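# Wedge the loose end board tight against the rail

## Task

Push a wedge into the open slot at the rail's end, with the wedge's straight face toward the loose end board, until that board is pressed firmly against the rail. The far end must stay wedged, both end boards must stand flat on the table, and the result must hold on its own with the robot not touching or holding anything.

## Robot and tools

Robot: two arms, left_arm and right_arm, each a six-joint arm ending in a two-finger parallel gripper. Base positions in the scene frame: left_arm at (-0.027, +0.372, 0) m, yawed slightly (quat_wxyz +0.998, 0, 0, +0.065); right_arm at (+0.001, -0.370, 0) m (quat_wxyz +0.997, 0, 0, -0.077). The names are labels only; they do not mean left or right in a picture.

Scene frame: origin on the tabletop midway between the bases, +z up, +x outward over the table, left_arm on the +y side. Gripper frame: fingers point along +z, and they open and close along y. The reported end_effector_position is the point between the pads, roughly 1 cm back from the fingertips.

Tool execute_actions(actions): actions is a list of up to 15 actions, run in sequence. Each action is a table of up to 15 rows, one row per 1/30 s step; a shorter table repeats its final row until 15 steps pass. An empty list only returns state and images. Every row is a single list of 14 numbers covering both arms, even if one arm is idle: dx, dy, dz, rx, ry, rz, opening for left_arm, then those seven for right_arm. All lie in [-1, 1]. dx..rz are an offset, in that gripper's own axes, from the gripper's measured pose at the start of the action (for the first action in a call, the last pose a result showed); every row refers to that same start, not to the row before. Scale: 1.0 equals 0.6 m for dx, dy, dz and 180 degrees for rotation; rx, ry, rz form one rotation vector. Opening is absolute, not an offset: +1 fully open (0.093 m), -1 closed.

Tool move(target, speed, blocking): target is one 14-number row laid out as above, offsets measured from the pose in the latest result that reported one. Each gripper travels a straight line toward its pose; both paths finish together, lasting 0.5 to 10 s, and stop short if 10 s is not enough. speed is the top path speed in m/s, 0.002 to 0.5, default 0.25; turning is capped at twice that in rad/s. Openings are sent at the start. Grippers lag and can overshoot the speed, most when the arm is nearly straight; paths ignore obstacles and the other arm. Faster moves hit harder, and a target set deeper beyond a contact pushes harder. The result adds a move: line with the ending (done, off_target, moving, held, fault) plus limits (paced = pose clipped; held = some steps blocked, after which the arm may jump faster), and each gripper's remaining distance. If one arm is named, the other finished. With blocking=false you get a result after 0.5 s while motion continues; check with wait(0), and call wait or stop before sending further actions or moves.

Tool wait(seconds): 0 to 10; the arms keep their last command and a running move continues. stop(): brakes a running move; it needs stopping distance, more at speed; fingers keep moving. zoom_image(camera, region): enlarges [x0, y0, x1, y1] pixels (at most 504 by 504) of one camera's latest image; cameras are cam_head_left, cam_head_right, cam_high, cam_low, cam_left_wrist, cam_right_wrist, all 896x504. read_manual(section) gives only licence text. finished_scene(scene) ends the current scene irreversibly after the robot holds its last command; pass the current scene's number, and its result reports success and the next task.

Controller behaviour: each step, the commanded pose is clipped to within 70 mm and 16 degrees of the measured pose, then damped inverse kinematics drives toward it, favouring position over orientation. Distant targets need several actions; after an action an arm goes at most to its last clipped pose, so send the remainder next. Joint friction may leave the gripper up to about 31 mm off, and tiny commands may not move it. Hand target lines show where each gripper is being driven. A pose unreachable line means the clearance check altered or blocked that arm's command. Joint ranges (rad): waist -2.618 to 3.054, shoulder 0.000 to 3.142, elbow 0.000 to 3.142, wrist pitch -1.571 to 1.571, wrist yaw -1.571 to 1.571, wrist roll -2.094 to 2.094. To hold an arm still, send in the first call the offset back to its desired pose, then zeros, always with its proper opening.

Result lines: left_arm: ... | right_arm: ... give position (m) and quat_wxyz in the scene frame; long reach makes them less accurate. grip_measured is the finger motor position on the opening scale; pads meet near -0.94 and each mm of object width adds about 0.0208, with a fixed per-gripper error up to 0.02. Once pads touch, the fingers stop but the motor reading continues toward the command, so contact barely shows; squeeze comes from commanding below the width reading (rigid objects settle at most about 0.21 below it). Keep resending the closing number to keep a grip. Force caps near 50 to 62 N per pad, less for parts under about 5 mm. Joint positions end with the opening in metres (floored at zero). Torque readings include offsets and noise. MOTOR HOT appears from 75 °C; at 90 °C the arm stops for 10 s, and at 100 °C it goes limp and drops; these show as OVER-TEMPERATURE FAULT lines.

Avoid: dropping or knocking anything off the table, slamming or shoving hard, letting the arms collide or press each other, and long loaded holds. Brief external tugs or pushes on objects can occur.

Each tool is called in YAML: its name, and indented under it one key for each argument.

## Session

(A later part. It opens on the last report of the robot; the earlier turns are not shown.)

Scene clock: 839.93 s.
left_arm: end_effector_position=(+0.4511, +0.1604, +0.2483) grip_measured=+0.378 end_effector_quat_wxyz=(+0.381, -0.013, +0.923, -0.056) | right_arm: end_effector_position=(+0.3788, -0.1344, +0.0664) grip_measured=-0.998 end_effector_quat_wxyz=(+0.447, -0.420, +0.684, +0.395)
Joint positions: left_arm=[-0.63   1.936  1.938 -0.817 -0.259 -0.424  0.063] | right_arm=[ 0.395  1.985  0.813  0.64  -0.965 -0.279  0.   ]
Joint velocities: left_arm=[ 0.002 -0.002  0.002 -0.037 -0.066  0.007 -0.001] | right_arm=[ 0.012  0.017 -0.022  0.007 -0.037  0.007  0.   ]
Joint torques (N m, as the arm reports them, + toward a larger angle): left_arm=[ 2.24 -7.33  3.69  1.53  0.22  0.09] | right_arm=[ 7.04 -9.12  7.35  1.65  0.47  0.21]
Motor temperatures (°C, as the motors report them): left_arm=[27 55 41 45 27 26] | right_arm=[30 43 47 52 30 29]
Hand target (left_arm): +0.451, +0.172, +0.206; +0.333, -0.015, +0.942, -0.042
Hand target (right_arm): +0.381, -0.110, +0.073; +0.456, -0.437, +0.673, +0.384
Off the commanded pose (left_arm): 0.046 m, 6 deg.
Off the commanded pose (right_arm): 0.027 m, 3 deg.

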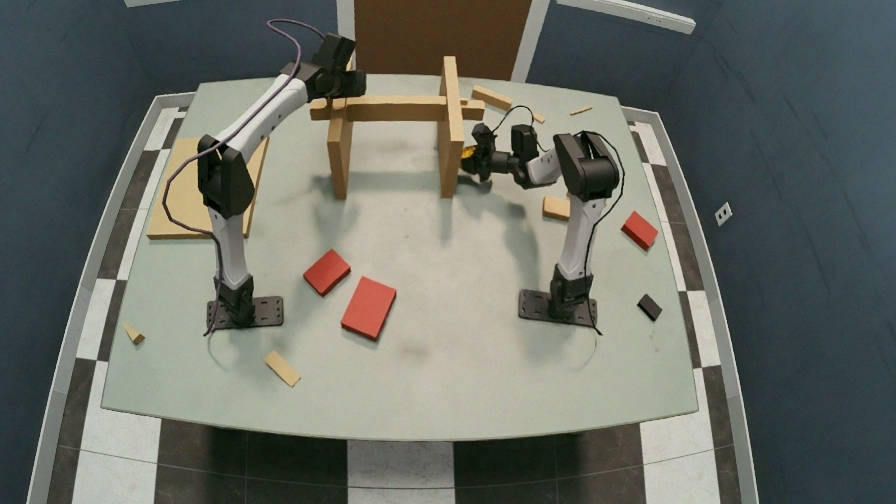

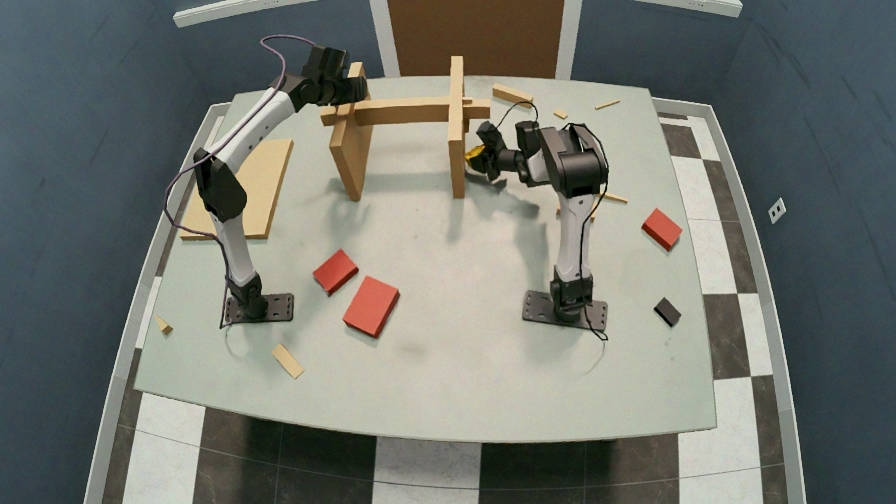

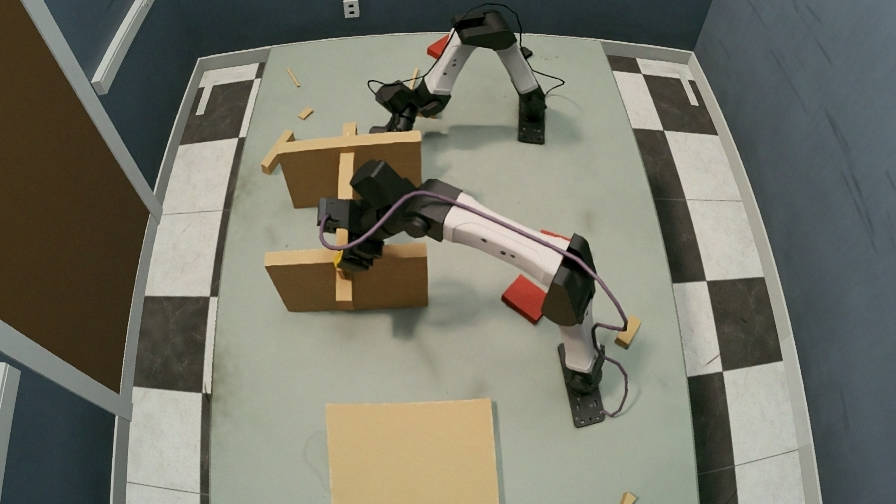

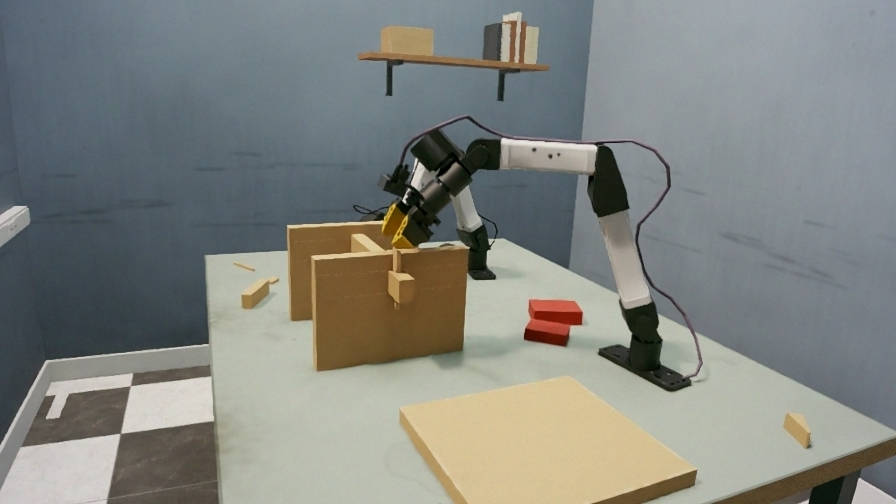

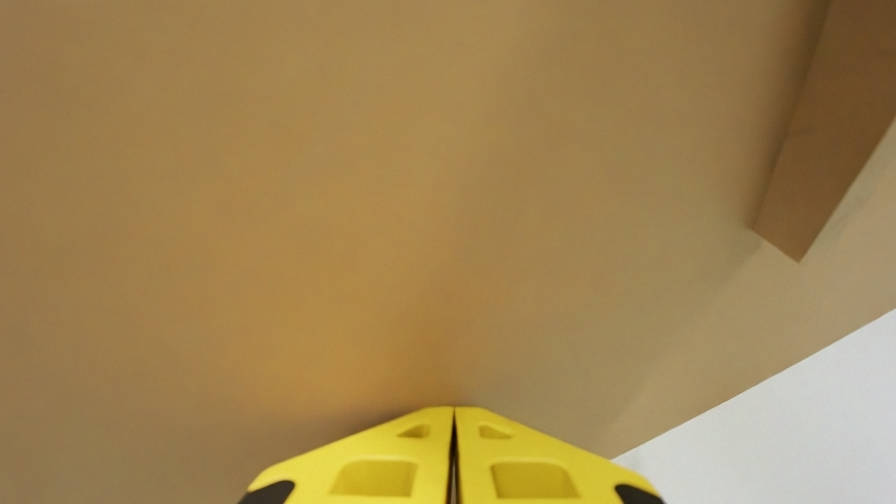

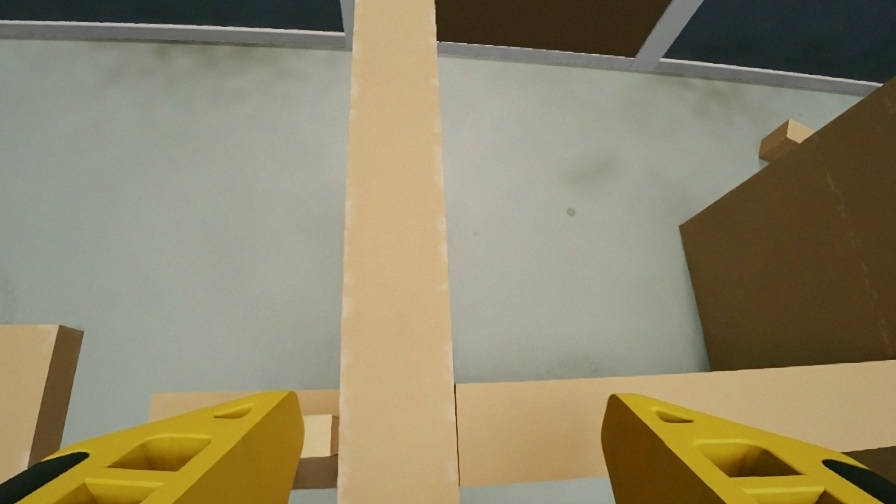

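execute_actions:
  actions:
    - [[0.0453,0.0244,0.0470,-0.0109,0.0300,0.0027,0.38,-0.0195,0.0101,0.0363,0,0,-0.014,-1],[0.0413,0.0225,0.0424,-0.0120,0.0278,0.0033,0.38,-0.0182,0.0096,0.0342,0,0,-0.013,-1],[0.0372,0.0206,0.0379,-0.0130,0.0257,0.0038,0.38,-0.0169,0.0090,0.0320,0,0,-0.012,-1],[0.0331,0.0187,0.0334,-0.0140,0.0235,0.0044,0.38,-0.0157,0.0084,0.0299,0,0,-0.011,-1],[0.0290,0.0168,0.0289,-0.0150,0.0214,0.0049,0.38,-0.0144,0.0079,0.0277,0,0,-0.010,-1],[0.0250,0.0149,0.0243,-0.0161,0.0193,0.0055,0.38,-0.0131,0.0073,0.0255,0,0,-0.009,-1],[0.0209,0.0130,0.0198,-0.0171,0.0171,0.0060,0.38,-0.0118,0.0067,0.0234,0,0,-0.008,-1],[0.0168,0.0110,0.0153,-0.0181,0.0150,0.0066,0.38,-0.0105,0.0062,0.0212,0,0,-0.007,-1],[0.0127,0.0091,0.0108,-0.0191,0.0128,0.0071,0.38,-0.0092,0.0056,0.0191,0,0,-0.006,-1],[0.0087,0.0072,0.0062,-0.0202,0.0107,0.0077,0.38,-0.0079,0.0050,0.0169,0,0,-0.005,-1],[0.0046,0.0053,0.0017,-0.0212,0.0086,0.0082,0.38,-0.0066,0.0045,0.0147,0,0,-0.004,-1],[0.0005,0.0034,-0.0028,-0.0222,0.0064,0.0088,0.38,-0.0054,0.0039,0.0126,0,0,-0.003,-1],[-0.0035,0.0015,-0.0074,-0.0233,0.0043,0.0093,0.38,-0.0041,0.0033,0.0104,0,0,-0.002,-1],[-0.0076,-0.0004,-0.0119,-0.0243,0.0021,0.0099,0.38,-0.0028,0.0028,0.0083,0,0,-0.001,-1],[-0.0117,-0.0023,-0.0164,-0.0253,0,0.0104,0.38,-0.0015,0.0022,0.0061,0,0,0,-1]]

wait:
  seconds: 0.5

Scene clock: 912.90 s.
left_arm: end_effector_position=(+0.4522, +0.1632, +0.2523) grip_measured=+0.378 end_effector_quat_wxyz=(+0.379, -0.016, +0.925, -0.029) | right_arm: end_effector_position=(+0.3791, -0.1347, +0.0666) grip_measured=-0.998 end_effector_quat_wxyz=(+0.447, -0.419, +0.685, +0.395)
Joint positions: left_arm=[-0.64   1.971  2.015 -0.888 -0.311 -0.424  0.063] | right_arm=[ 0.395  1.985  0.813  0.641 -0.965 -0.275  0.   ]
Joint velocities: left_arm=[-0.071  0.125  0.33  -0.3   -0.227 -0.007 -0.   ] | right_arm=[-0.032 -0.002  0.002  0.022 -0.081 -0.007  0.   ]
Joint torques (N m, as the arm reports them, + toward a larger angle): left_arm=[ -0.87 -10.2    9.86   1.68  -0.16   0.11] | right_arm=[ 1.66 -9.21  5.11  1.58  0.03  0.21]
Motor temperatures (°C, as the motors report them): left_arm=[27 55 40 44 27 26] | right_arm=[32 45 48 52 30 29]
Hand target (left_arm): +0.449, +0.161, +0.260; +0.383, -0.012, +0.924, -0.014
Hand target (right_arm): +0.379, -0.131, +0.066; +0.447, -0.421, +0.684, +0.395
Off the commanded pose (left_arm): 0.009 m, 2 deg.
Off the commanded pose (right_arm): 0.004 m, 0 deg.

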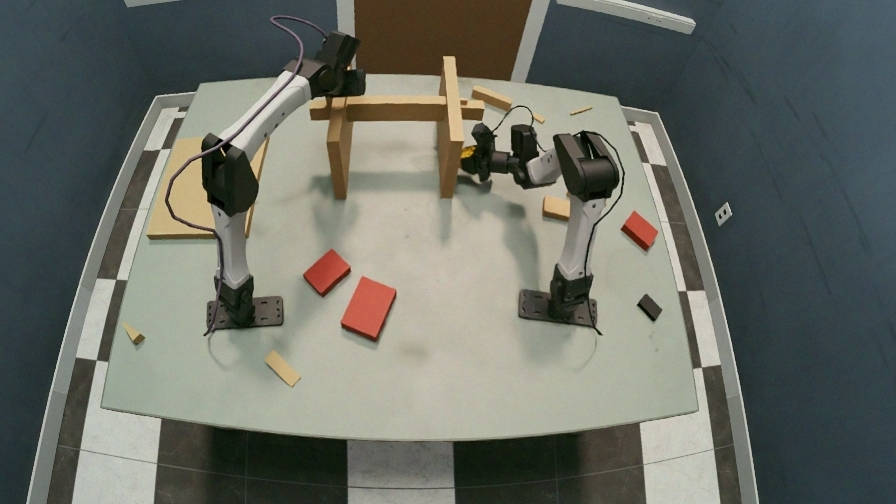

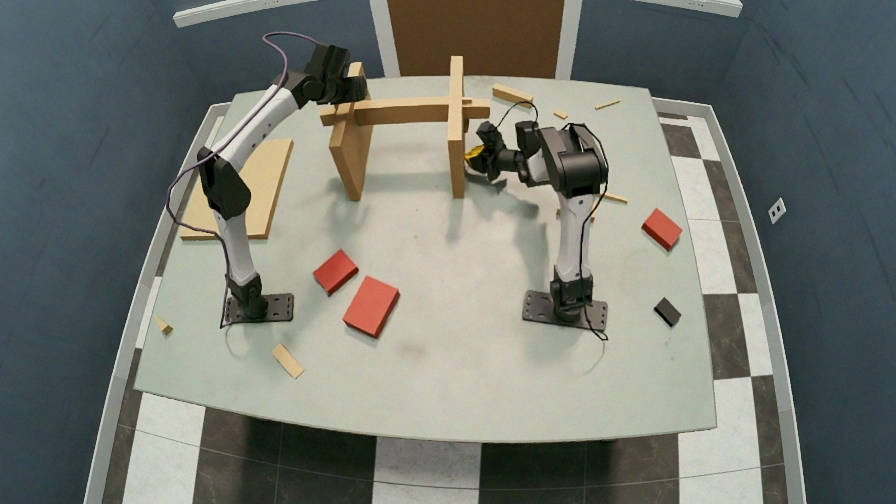

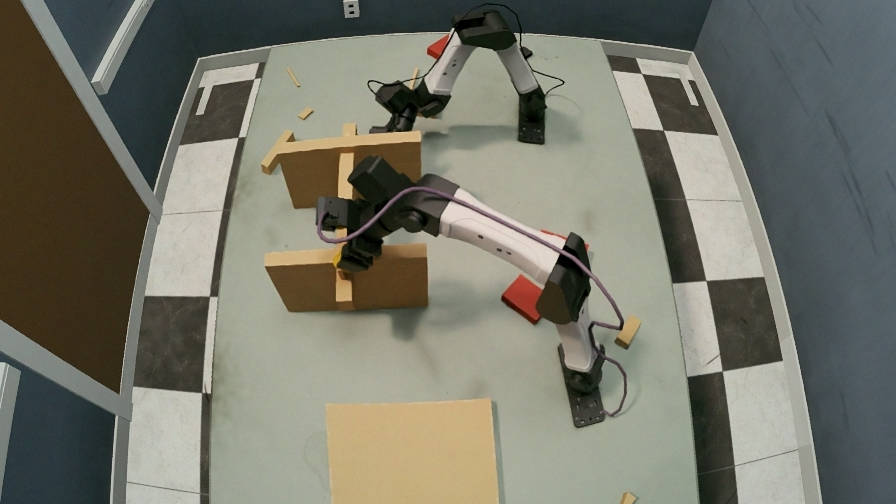

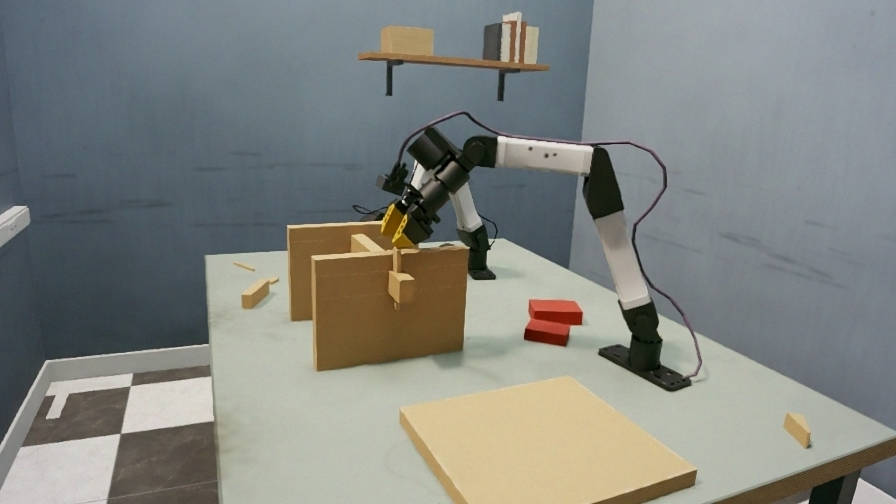

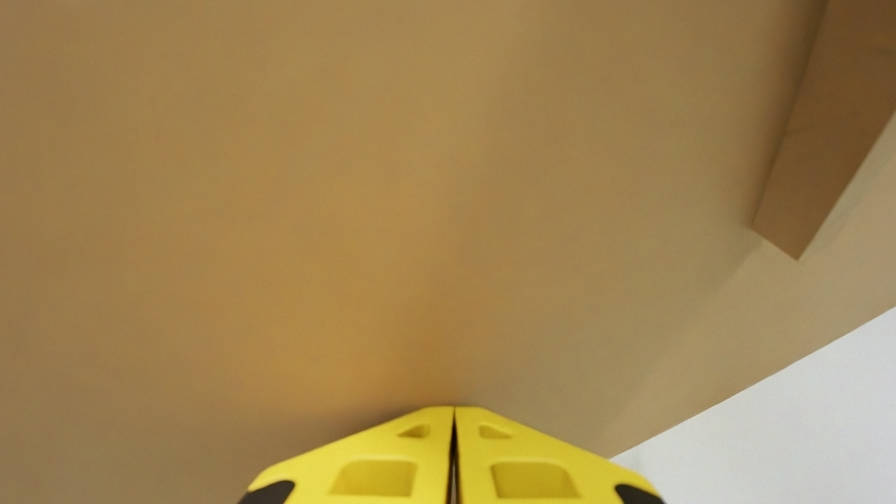

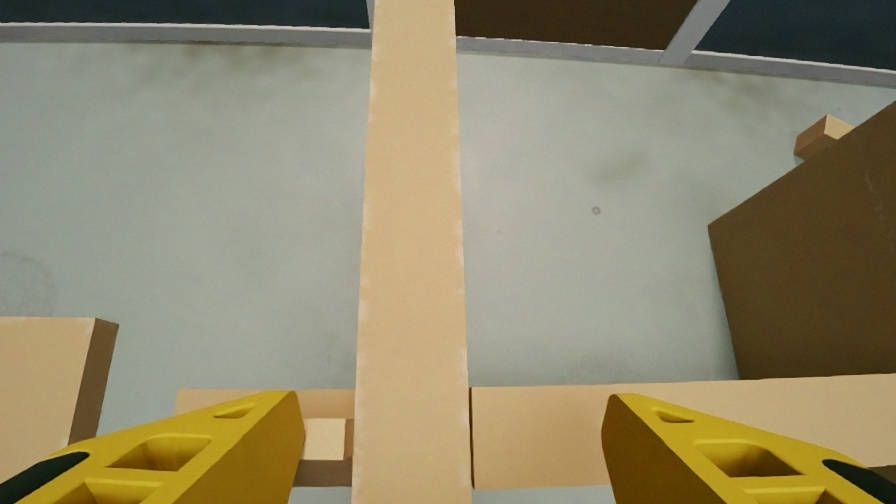

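Scene clock: 913.40 s.
left_arm: end_effector_position=(+0.4487, +0.1648, +0.2559) grip_measured=+0.378 end_effector_quat_wxyz=(+0.378, -0.015, +0.925, -0.014) | right_arm: end_effector_position=(+0.3791, -0.1348, +0.0666) grip_measured=-0.998 end_effector_quat_wxyz=(+0.447, -0.419, +0.684, +0.395)
Joint positions: left_arm=[-0.651  1.975  2.04  -0.924 -0.342 -0.424  0.063] | right_arm=[ 0.394  1.985  0.813  0.641 -0.966 -0.275  0.   ]
Joint velocities: left_arm=[-0.012  0.012 -0.007 -0.051  0.022  0.037 -0.001] | right_arm=[-0.037 -0.002  0.017  0.007  0.022 -0.051  0.   ]
Joint torques (N m, as the arm reports them, + toward a larger angle): left_arm=[-0.51 -9.78  9.38  1.55 -0.19  0.11] | right_arm=[ 1.6  -9.23  5.16  1.58 -0.01  0.2 ]
Motor temperatures (°C, as the motors report them): left_arm=[27 55 40 44 27 26] | right_arm=[32 45 48 52 30 29]
Hand target (left_arm): +0.449, +0.160, +0.260; +0.383, -0.012, +0.924, -0.014
Hand target (right_arm): +0.379, -0.131, +0.066; +0.447, -0.421, +0.684, +0.395
Off the commanded pose (left_arm): 0.006 m, 0 deg.
Off the commanded pose (right_arm): 0.004 m, 0 deg.
wait: 0.50 s; at rest by 0.47 s

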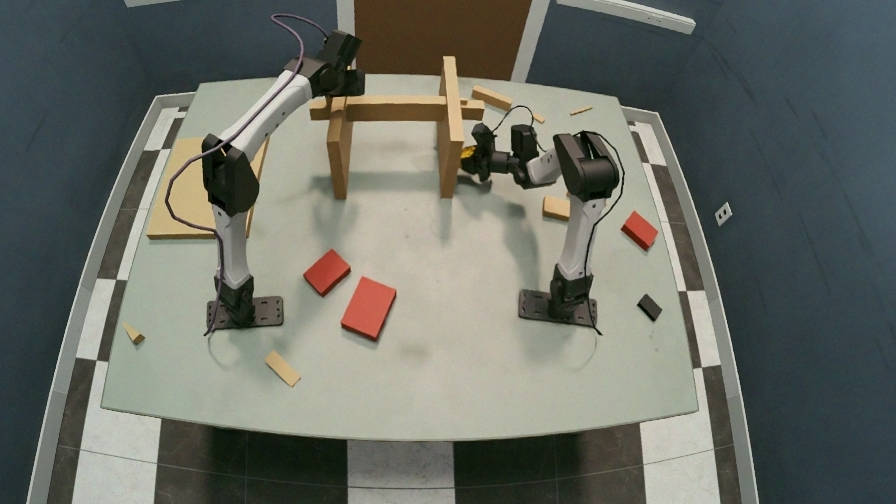

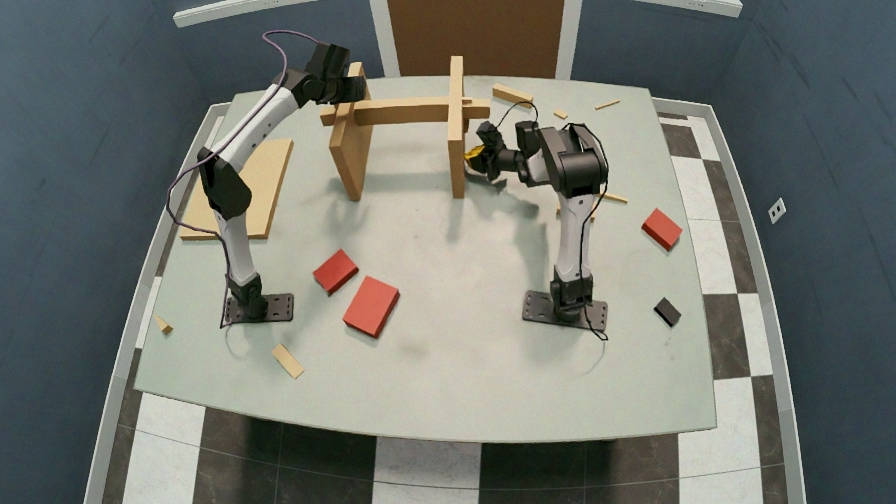

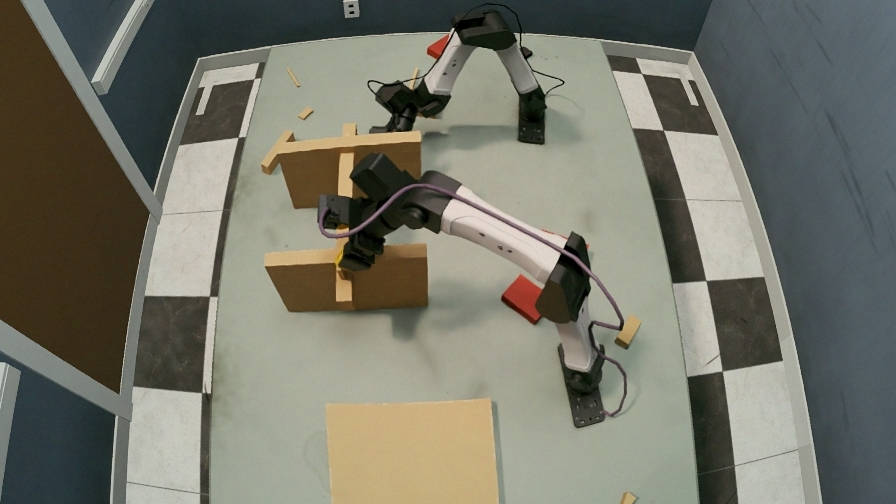

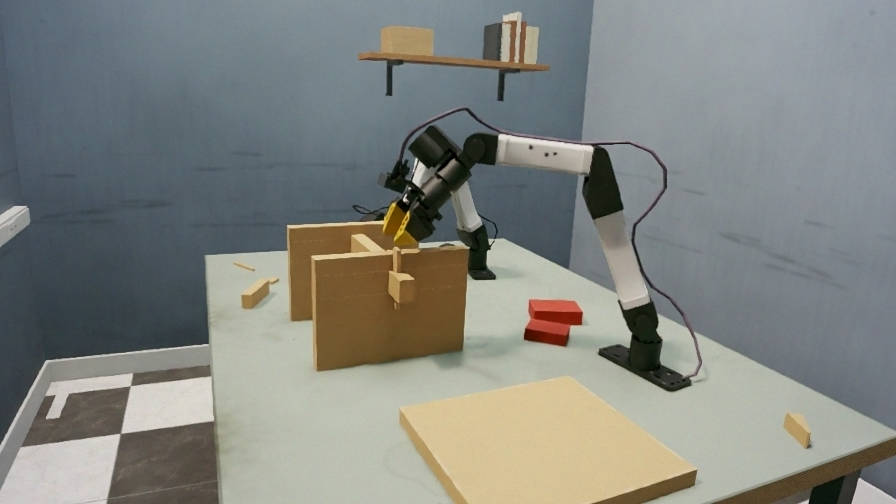

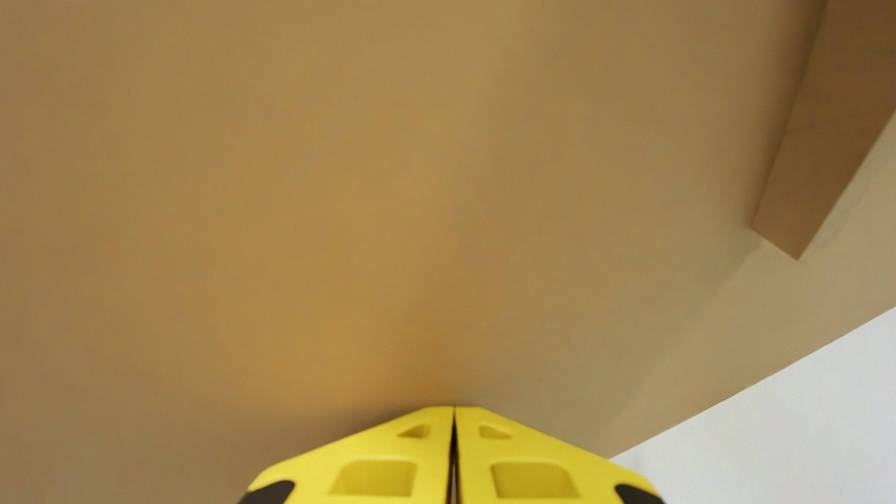

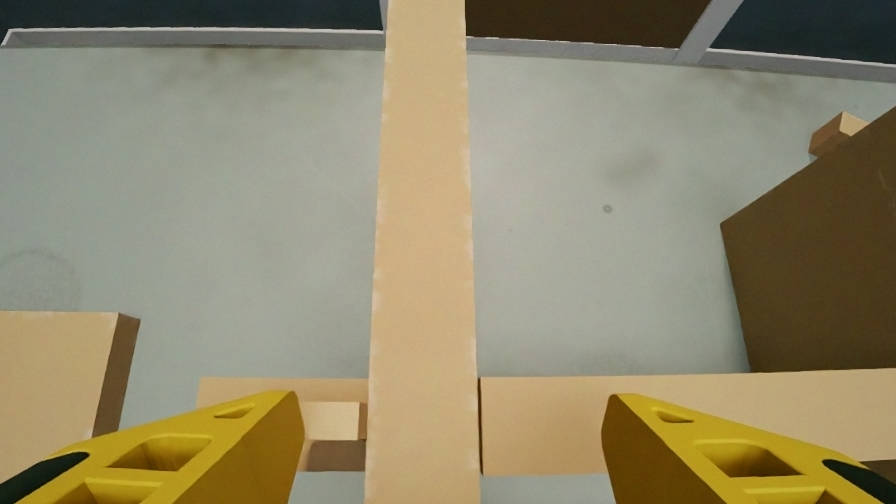

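move:
  target: [0.04016, 0.00124, -0.02083, 0, 0, 0, -1, -0.0014, 0.0021, 0.0058, 0, 0, 0, -1]
  speed: 0.04

Scene clock: 942.03 s.
left_arm: end_effector_position=(+0.4248, +0.1681, +0.2376) grip_measured=-1.000 end_effector_quat_wxyz=(+0.363, -0.011, +0.932, -0.005) | right_arm: end_effector_position=(+0.3792, -0.1352, +0.0667) grip_measured=-0.998 end_effector_quat_wxyz=(+0.446, -0.418, +0.685, +0.396)
Joint positions: left_arm=[-0.673  1.891  1.874 -0.886 -0.356 -0.442  0.   ] | right_arm=[ 0.393  1.985  0.813  0.641 -0.967 -0.272  0.   ]
Joint velocities: left_arm=[ 0.007 -0.012 -0.017 -0.051  0.022 -0.022  0.   ] | right_arm=[ 0.012  0.012 -0.007 -0.037 -0.022 -0.095  0.   ]
Joint torques (N m, as the arm reports them, + toward a larger angle): left_arm=[ -0.52 -11.75   6.79   1.77  -0.21   0.02] | right_arm=[ 1.6  -9.26  5.15  1.58  0.    0.19]
Motor temperatures (°C, as the motors report them): left_arm=[27 60 46 44 27 26] | right_arm=[30 45 46 52 30 29]
Hand target (left_arm): +0.423, +0.165, +0.247; +0.378, -0.015, +0.926, -0.014
Hand target (right_arm): +0.379, -0.131, +0.067; +0.447, -0.419, +0.685, +0.395
Off the commanded pose (left_arm): 0.011 m, 2 deg.
Off the commanded pose (right_arm): 0.004 m, 0 deg.
move: off_target (left_arm)

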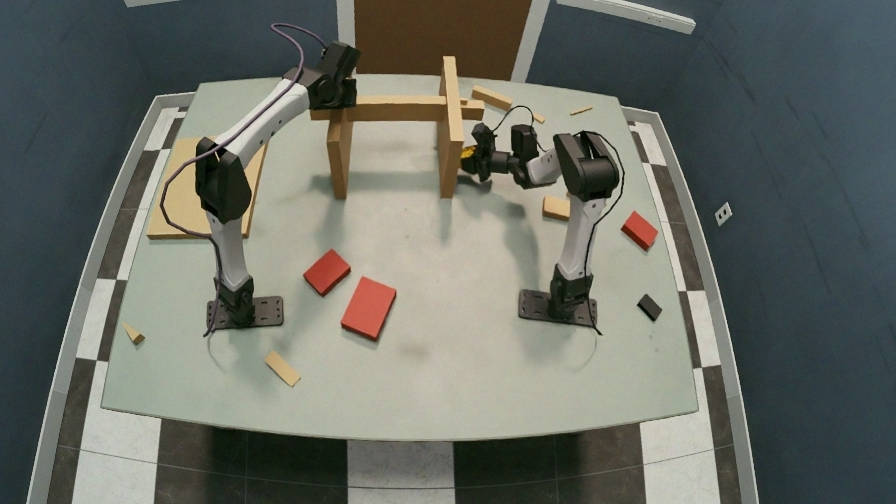

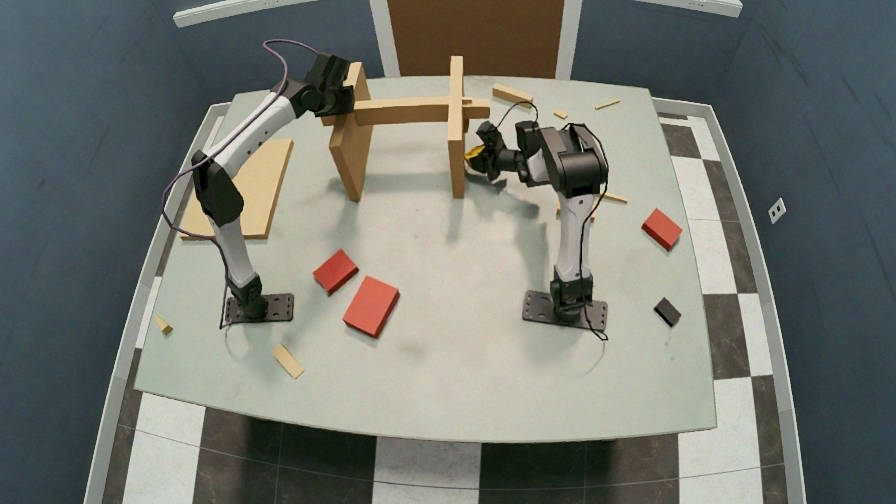

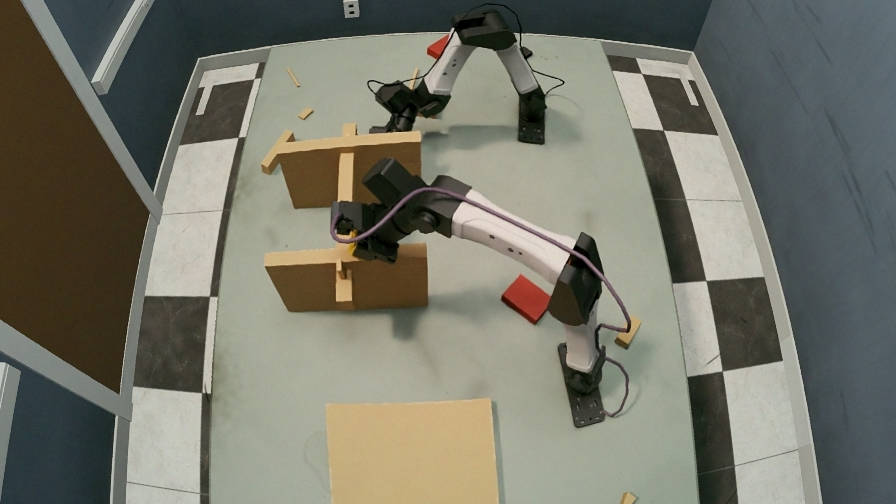

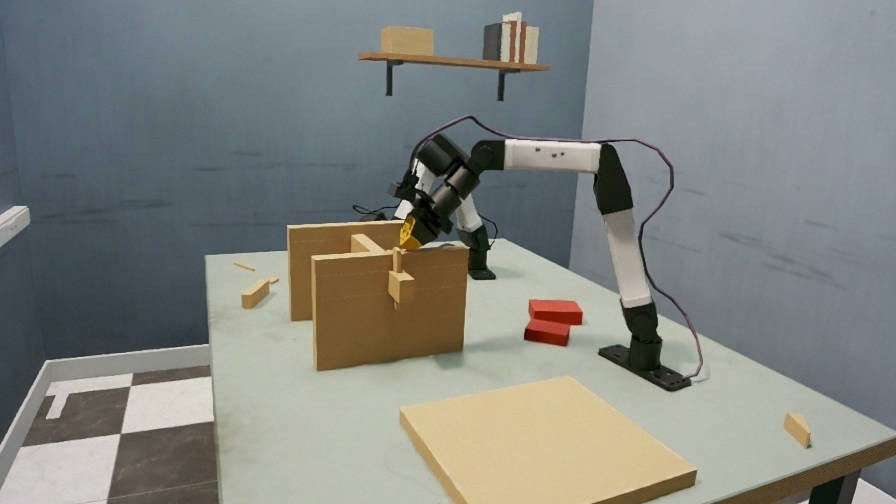

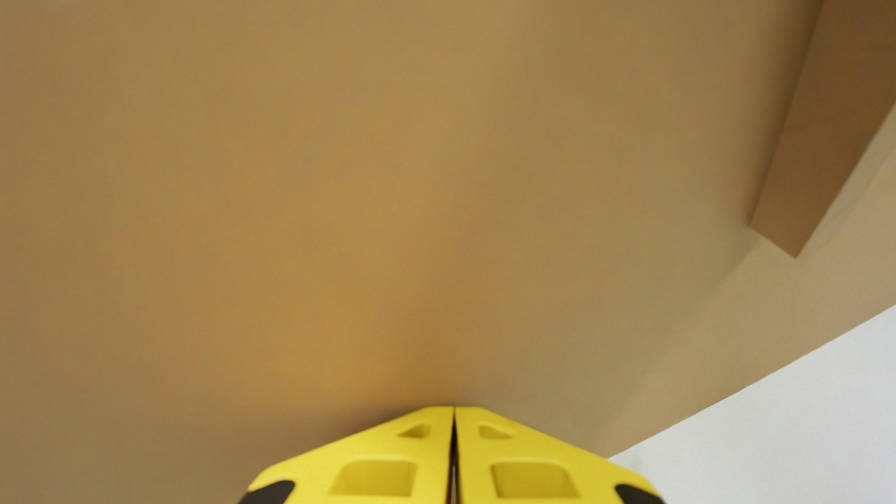

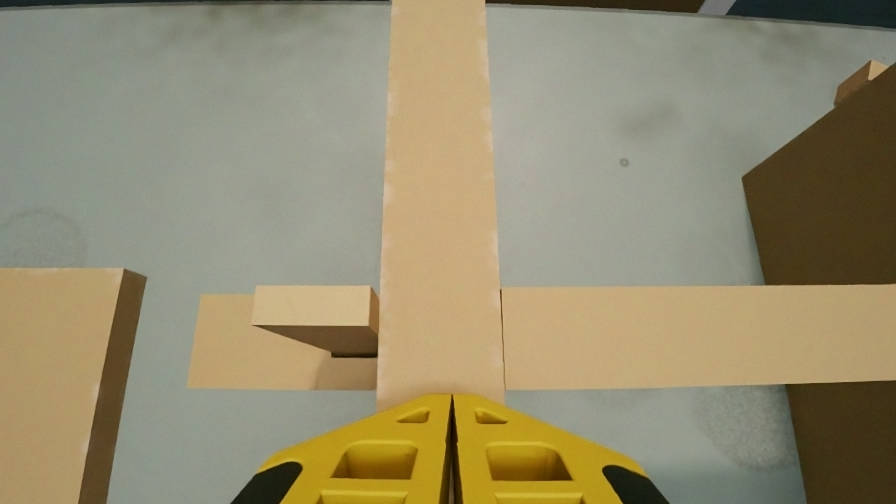

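execute_actions:
  actions:
    - [[0.0032,-0.0045,0.0034,0,0,0,-1,-0.0023,0.0014,0.0062,0,0,0,-1],[0.0063,-0.0045,0.0069,0,0,0,-1,-0.0023,0.0014,0.0062,0,0,0,-1],[0.0095,-0.0045,0.0103,0,0,0,-1,-0.0023,0.0014,0.0062,0,0,0,-1],[0.0127,-0.0045,0.0138,0,0,0,-1,-0.0023,0.0014,0.0062,0,0,0,-1],[0.0158,-0.0045,0.0172,0,0,0,-1,-0.0023,0.0014,0.0062,0,0,0,-1],[0.0190,-0.0045,0.0206,0,0,0,-1,-0.0023,0.0014,0.0062,0,0,0,-1],[0.0222,-0.0045,0.0241,0,0,0,-1,-0.0023,0.0014,0.0062,0,0,0,-1],[0.0254,-0.0045,0.0275,0,0,0,-1,-0.0023,0.0014,0.0062,0,0,0,-1],[0.0285,-0.0045,0.0310,0,0,0,-1,-0.0023,0.0014,0.0062,0,0,0,-1],[0.0317,-0.0045,0.0344,0,0,0,-1,-0.0023,0.0014,0.0062,0,0,0,-1]]
    - [[0.0335,-0.0042,0.0326,0,0.017,0,-1,-0.0027,0.0016,0.0071,0,0,-0.002,-1],[0.0335,-0.0042,0.0326,0,0.017,0,-1,-0.0030,0.0019,0.0080,0,0,-0.002,-1],[0.0335,-0.0042,0.0326,0,0.017,0,-1,-0.0034,0.0021,0.0090,0,0,-0.002,-1],[0.0335,-0.0042,0.0326,0,0.017,0,-1,-0.0038,0.0023,0.0099,0,0,-0.002,-1],[0.0335,-0.0042,0.0326,0,0.017,0,-1,-0.0041,0.0025,0.0108,0,0,-0.002,-1],[0.0335,-0.0042,0.0326,0,0.017,0,-1,-0.0045,0.0027,0.0118,0,0,-0.002,-1],[0.0335,-0.0042,0.0326,0,0.017,0,-1,-0.0048,0.0029,0.0127,0,0,-0.002,-1],[0.0335,-0.0042,0.0326,0,0.017,0,-1,-0.0052,0.0032,0.0136,0,0,-0.002,-1],[0.0335,-0.0042,0.0326,0,0.017,0,-1,-0.0055,0.0034,0.0146,0,0,-0.002,-1],[0.0335,-0.0042,0.0326,0,0.017,0,-1,-0.0059,0.0036,0.0155,0,0,-0.002,-1],[0.0335,-0.0042,0.0326,0,0.017,0,-1,-0.0062,0.0038,0.0164,0,0,-0.002,-1],[0.0335,-0.0042,0.0326,0,0.017,0,-1,-0.0066,0.0040,0.0173,0,0,-0.002,-1],[0.0335,-0.0042,0.0326,0,0.017,0,-1,-0.0069,0.0042,0.0183,0,0,-0.002,-1],[0.0335,-0.0042,0.0326,0,0.017,0,-1,-0.0073,0.0044,0.0192,0,0,-0.002,-1],[0.0335,-0.0042,0.0326,0,0.017,0,-1,-0.0076,0.0047,0.0201,0,0,-0.002,-1]]
    - [[0.0337,-0.0042,0.0324,0,0.019,0,-1,-0.0080,0.0049,0.0211,0,0,-0.007,-1],[0.0337,-0.0042,0.0324,0,0.019,0,-1,-0.0083,0.0051,0.0220,0,0,-0.007,-1],[0.0337,-0.0042,0.0324,0,0.019,0,-1,-0.0087,0.0053,0.0229,0,0,-0.007,-1],[0.0337,-0.0042,0.0324,0,0.019,0,-1,-0.0090,0.0055,0.0238,0,0,-0.007,-1],[0.0337,-0.0042,0.0324,0,0.019,0,-1,-0.0094,0.0057,0.0248,0,0,-0.007,-1],[0.0337,-0.0042,0.0324,0,0.019,0,-1,-0.0097,0.0059,0.0257,0,0,-0.007,-1],[0.0337,-0.0042,0.0324,0,0.019,0,-1,-0.0101,0.0062,0.0266,0,0,-0.007,-1],[0.0337,-0.0042,0.0324,0,0.019,0,-1,-0.0104,0.0064,0.0276,0,0,-0.007,-1],[0.0337,-0.0042,0.0324,0,0.019,0,-1,-0.0108,0.0066,0.0285,0,0,-0.007,-1],[0.0337,-0.0042,0.0324,0,0.019,0,-1,-0.0111,0.0068,0.0294,0,0,-0.007,-1],[0.0337,-0.0042,0.0324,0,0.019,0,-1,-0.0115,0.0070,0.0303,0,0,-0.007,-1],[0.0337,-0.0042,0.0324,0,0.019,0,-1,-0.0118,0.0072,0.0313,0,0,-0.007,-1],[0.0337,-0.0042,0.0324,0,0.019,0,-1,-0.0122,0.0074,0.0322,0,0,-0.007,-1],[0.0337,-0.0042,0.0324,0,0.019,0,-1,-0.0125,0.0077,0.0331,0,0,-0.007,-1],[0.0337,-0.0042,0.0324,0,0.019,0,-1,-0.0129,0.0079,0.0341,0,0,-0.007,-1]]

Scene clock: 978.13 s.
left_arm: end_effector_position=(+0.4265, +0.1662, +0.2324) grip_measured=-1.000 end_effector_quat_wxyz=(+0.381, -0.024, +0.924, -0.017) | right_arm: end_effector_position=(+0.3791, -0.1340, +0.0663) grip_measured=-0.998 end_effector_quat_wxyz=(+0.441, -0.408, +0.692, +0.401)
Joint positions: left_arm=[-0.677  1.861  1.786 -0.787 -0.363 -0.462  0.   ] | right_arm=[ 0.397  1.985  0.813  0.642 -0.961 -0.243  0.   ]
Joint velocities: left_arm=[ 0.002 -0.027  0.017 -0.022  0.007 -0.007  0.   ] | right_arm=[-0.007 -0.012  0.007 -0.081  0.007  0.022  0.   ]
Joint torques (N m, as the arm reports them, + toward a larger angle): left_arm=[ 0.17 -7.04  5.46  1.64  0.1  -0.03] | right_arm=[ 5.7  -8.33  7.01  1.7   0.35  0.21]
Motor temperatures (°C, as the motors report them): left_arm=[27 67 45 45 27 26] | right_arm=[29 45 45 52 30 29]
Hand target (left_arm): +0.425, +0.163, +0.205; +0.353, -0.020, +0.935, -0.015
Hand target (right_arm): +0.381, -0.114, +0.069; +0.447, -0.420, +0.684, +0.394
Off the commanded pose (left_arm): 0.028 m, 3 deg.
Off the commanded pose (right_arm): 0.022 m, 2 deg.

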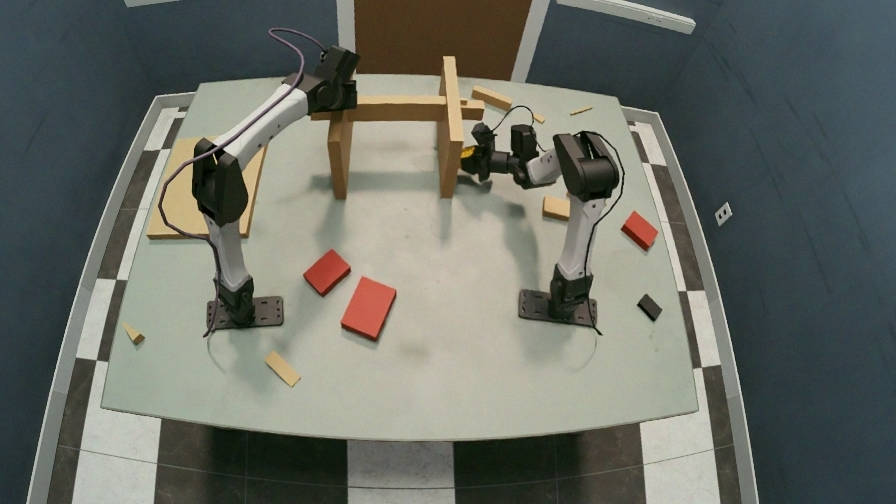

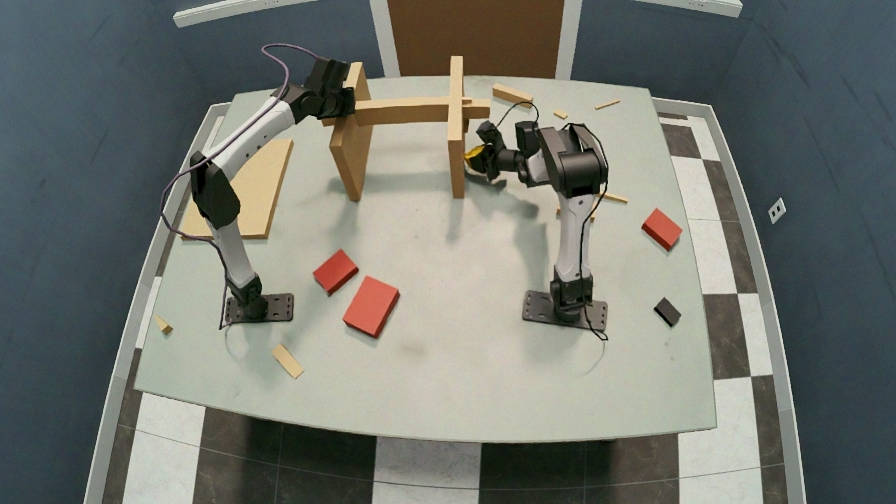

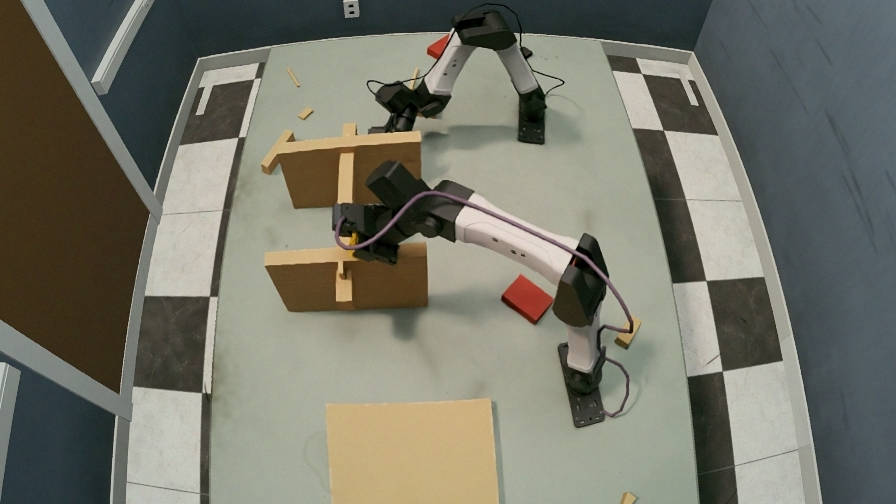

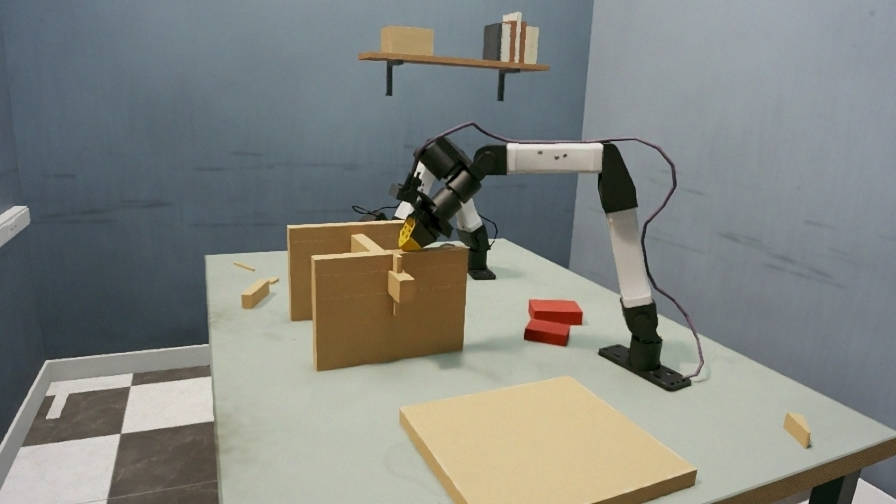

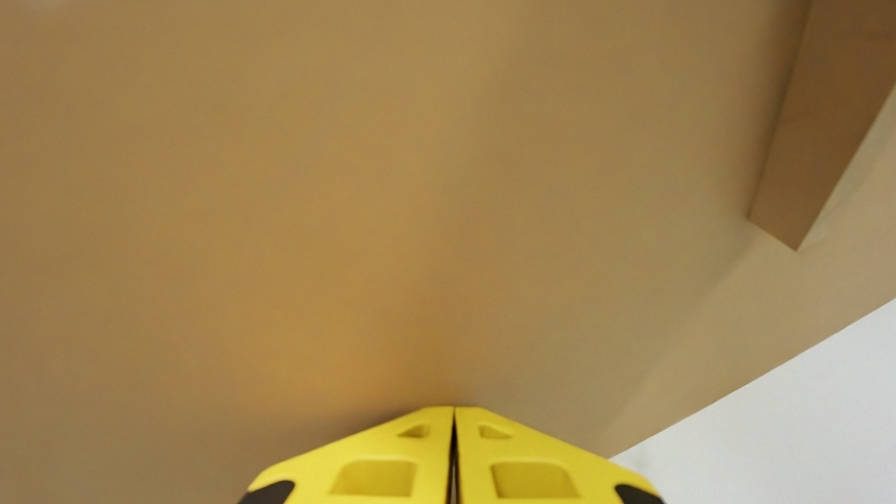

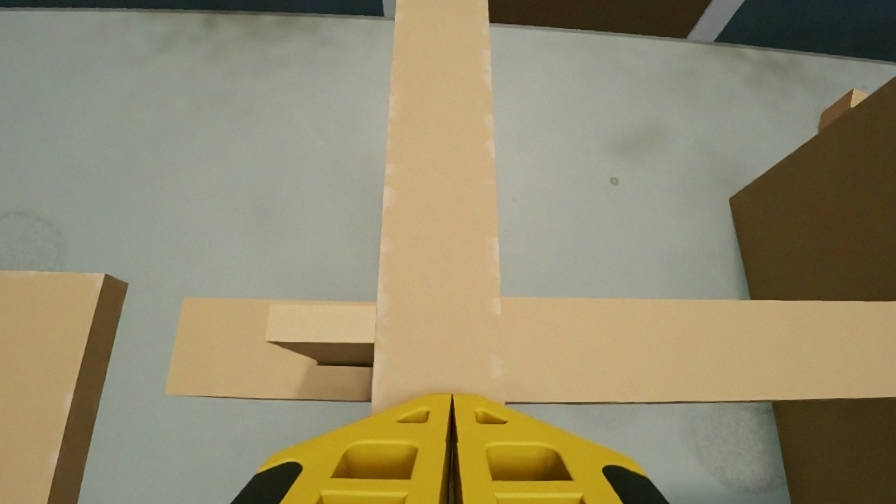

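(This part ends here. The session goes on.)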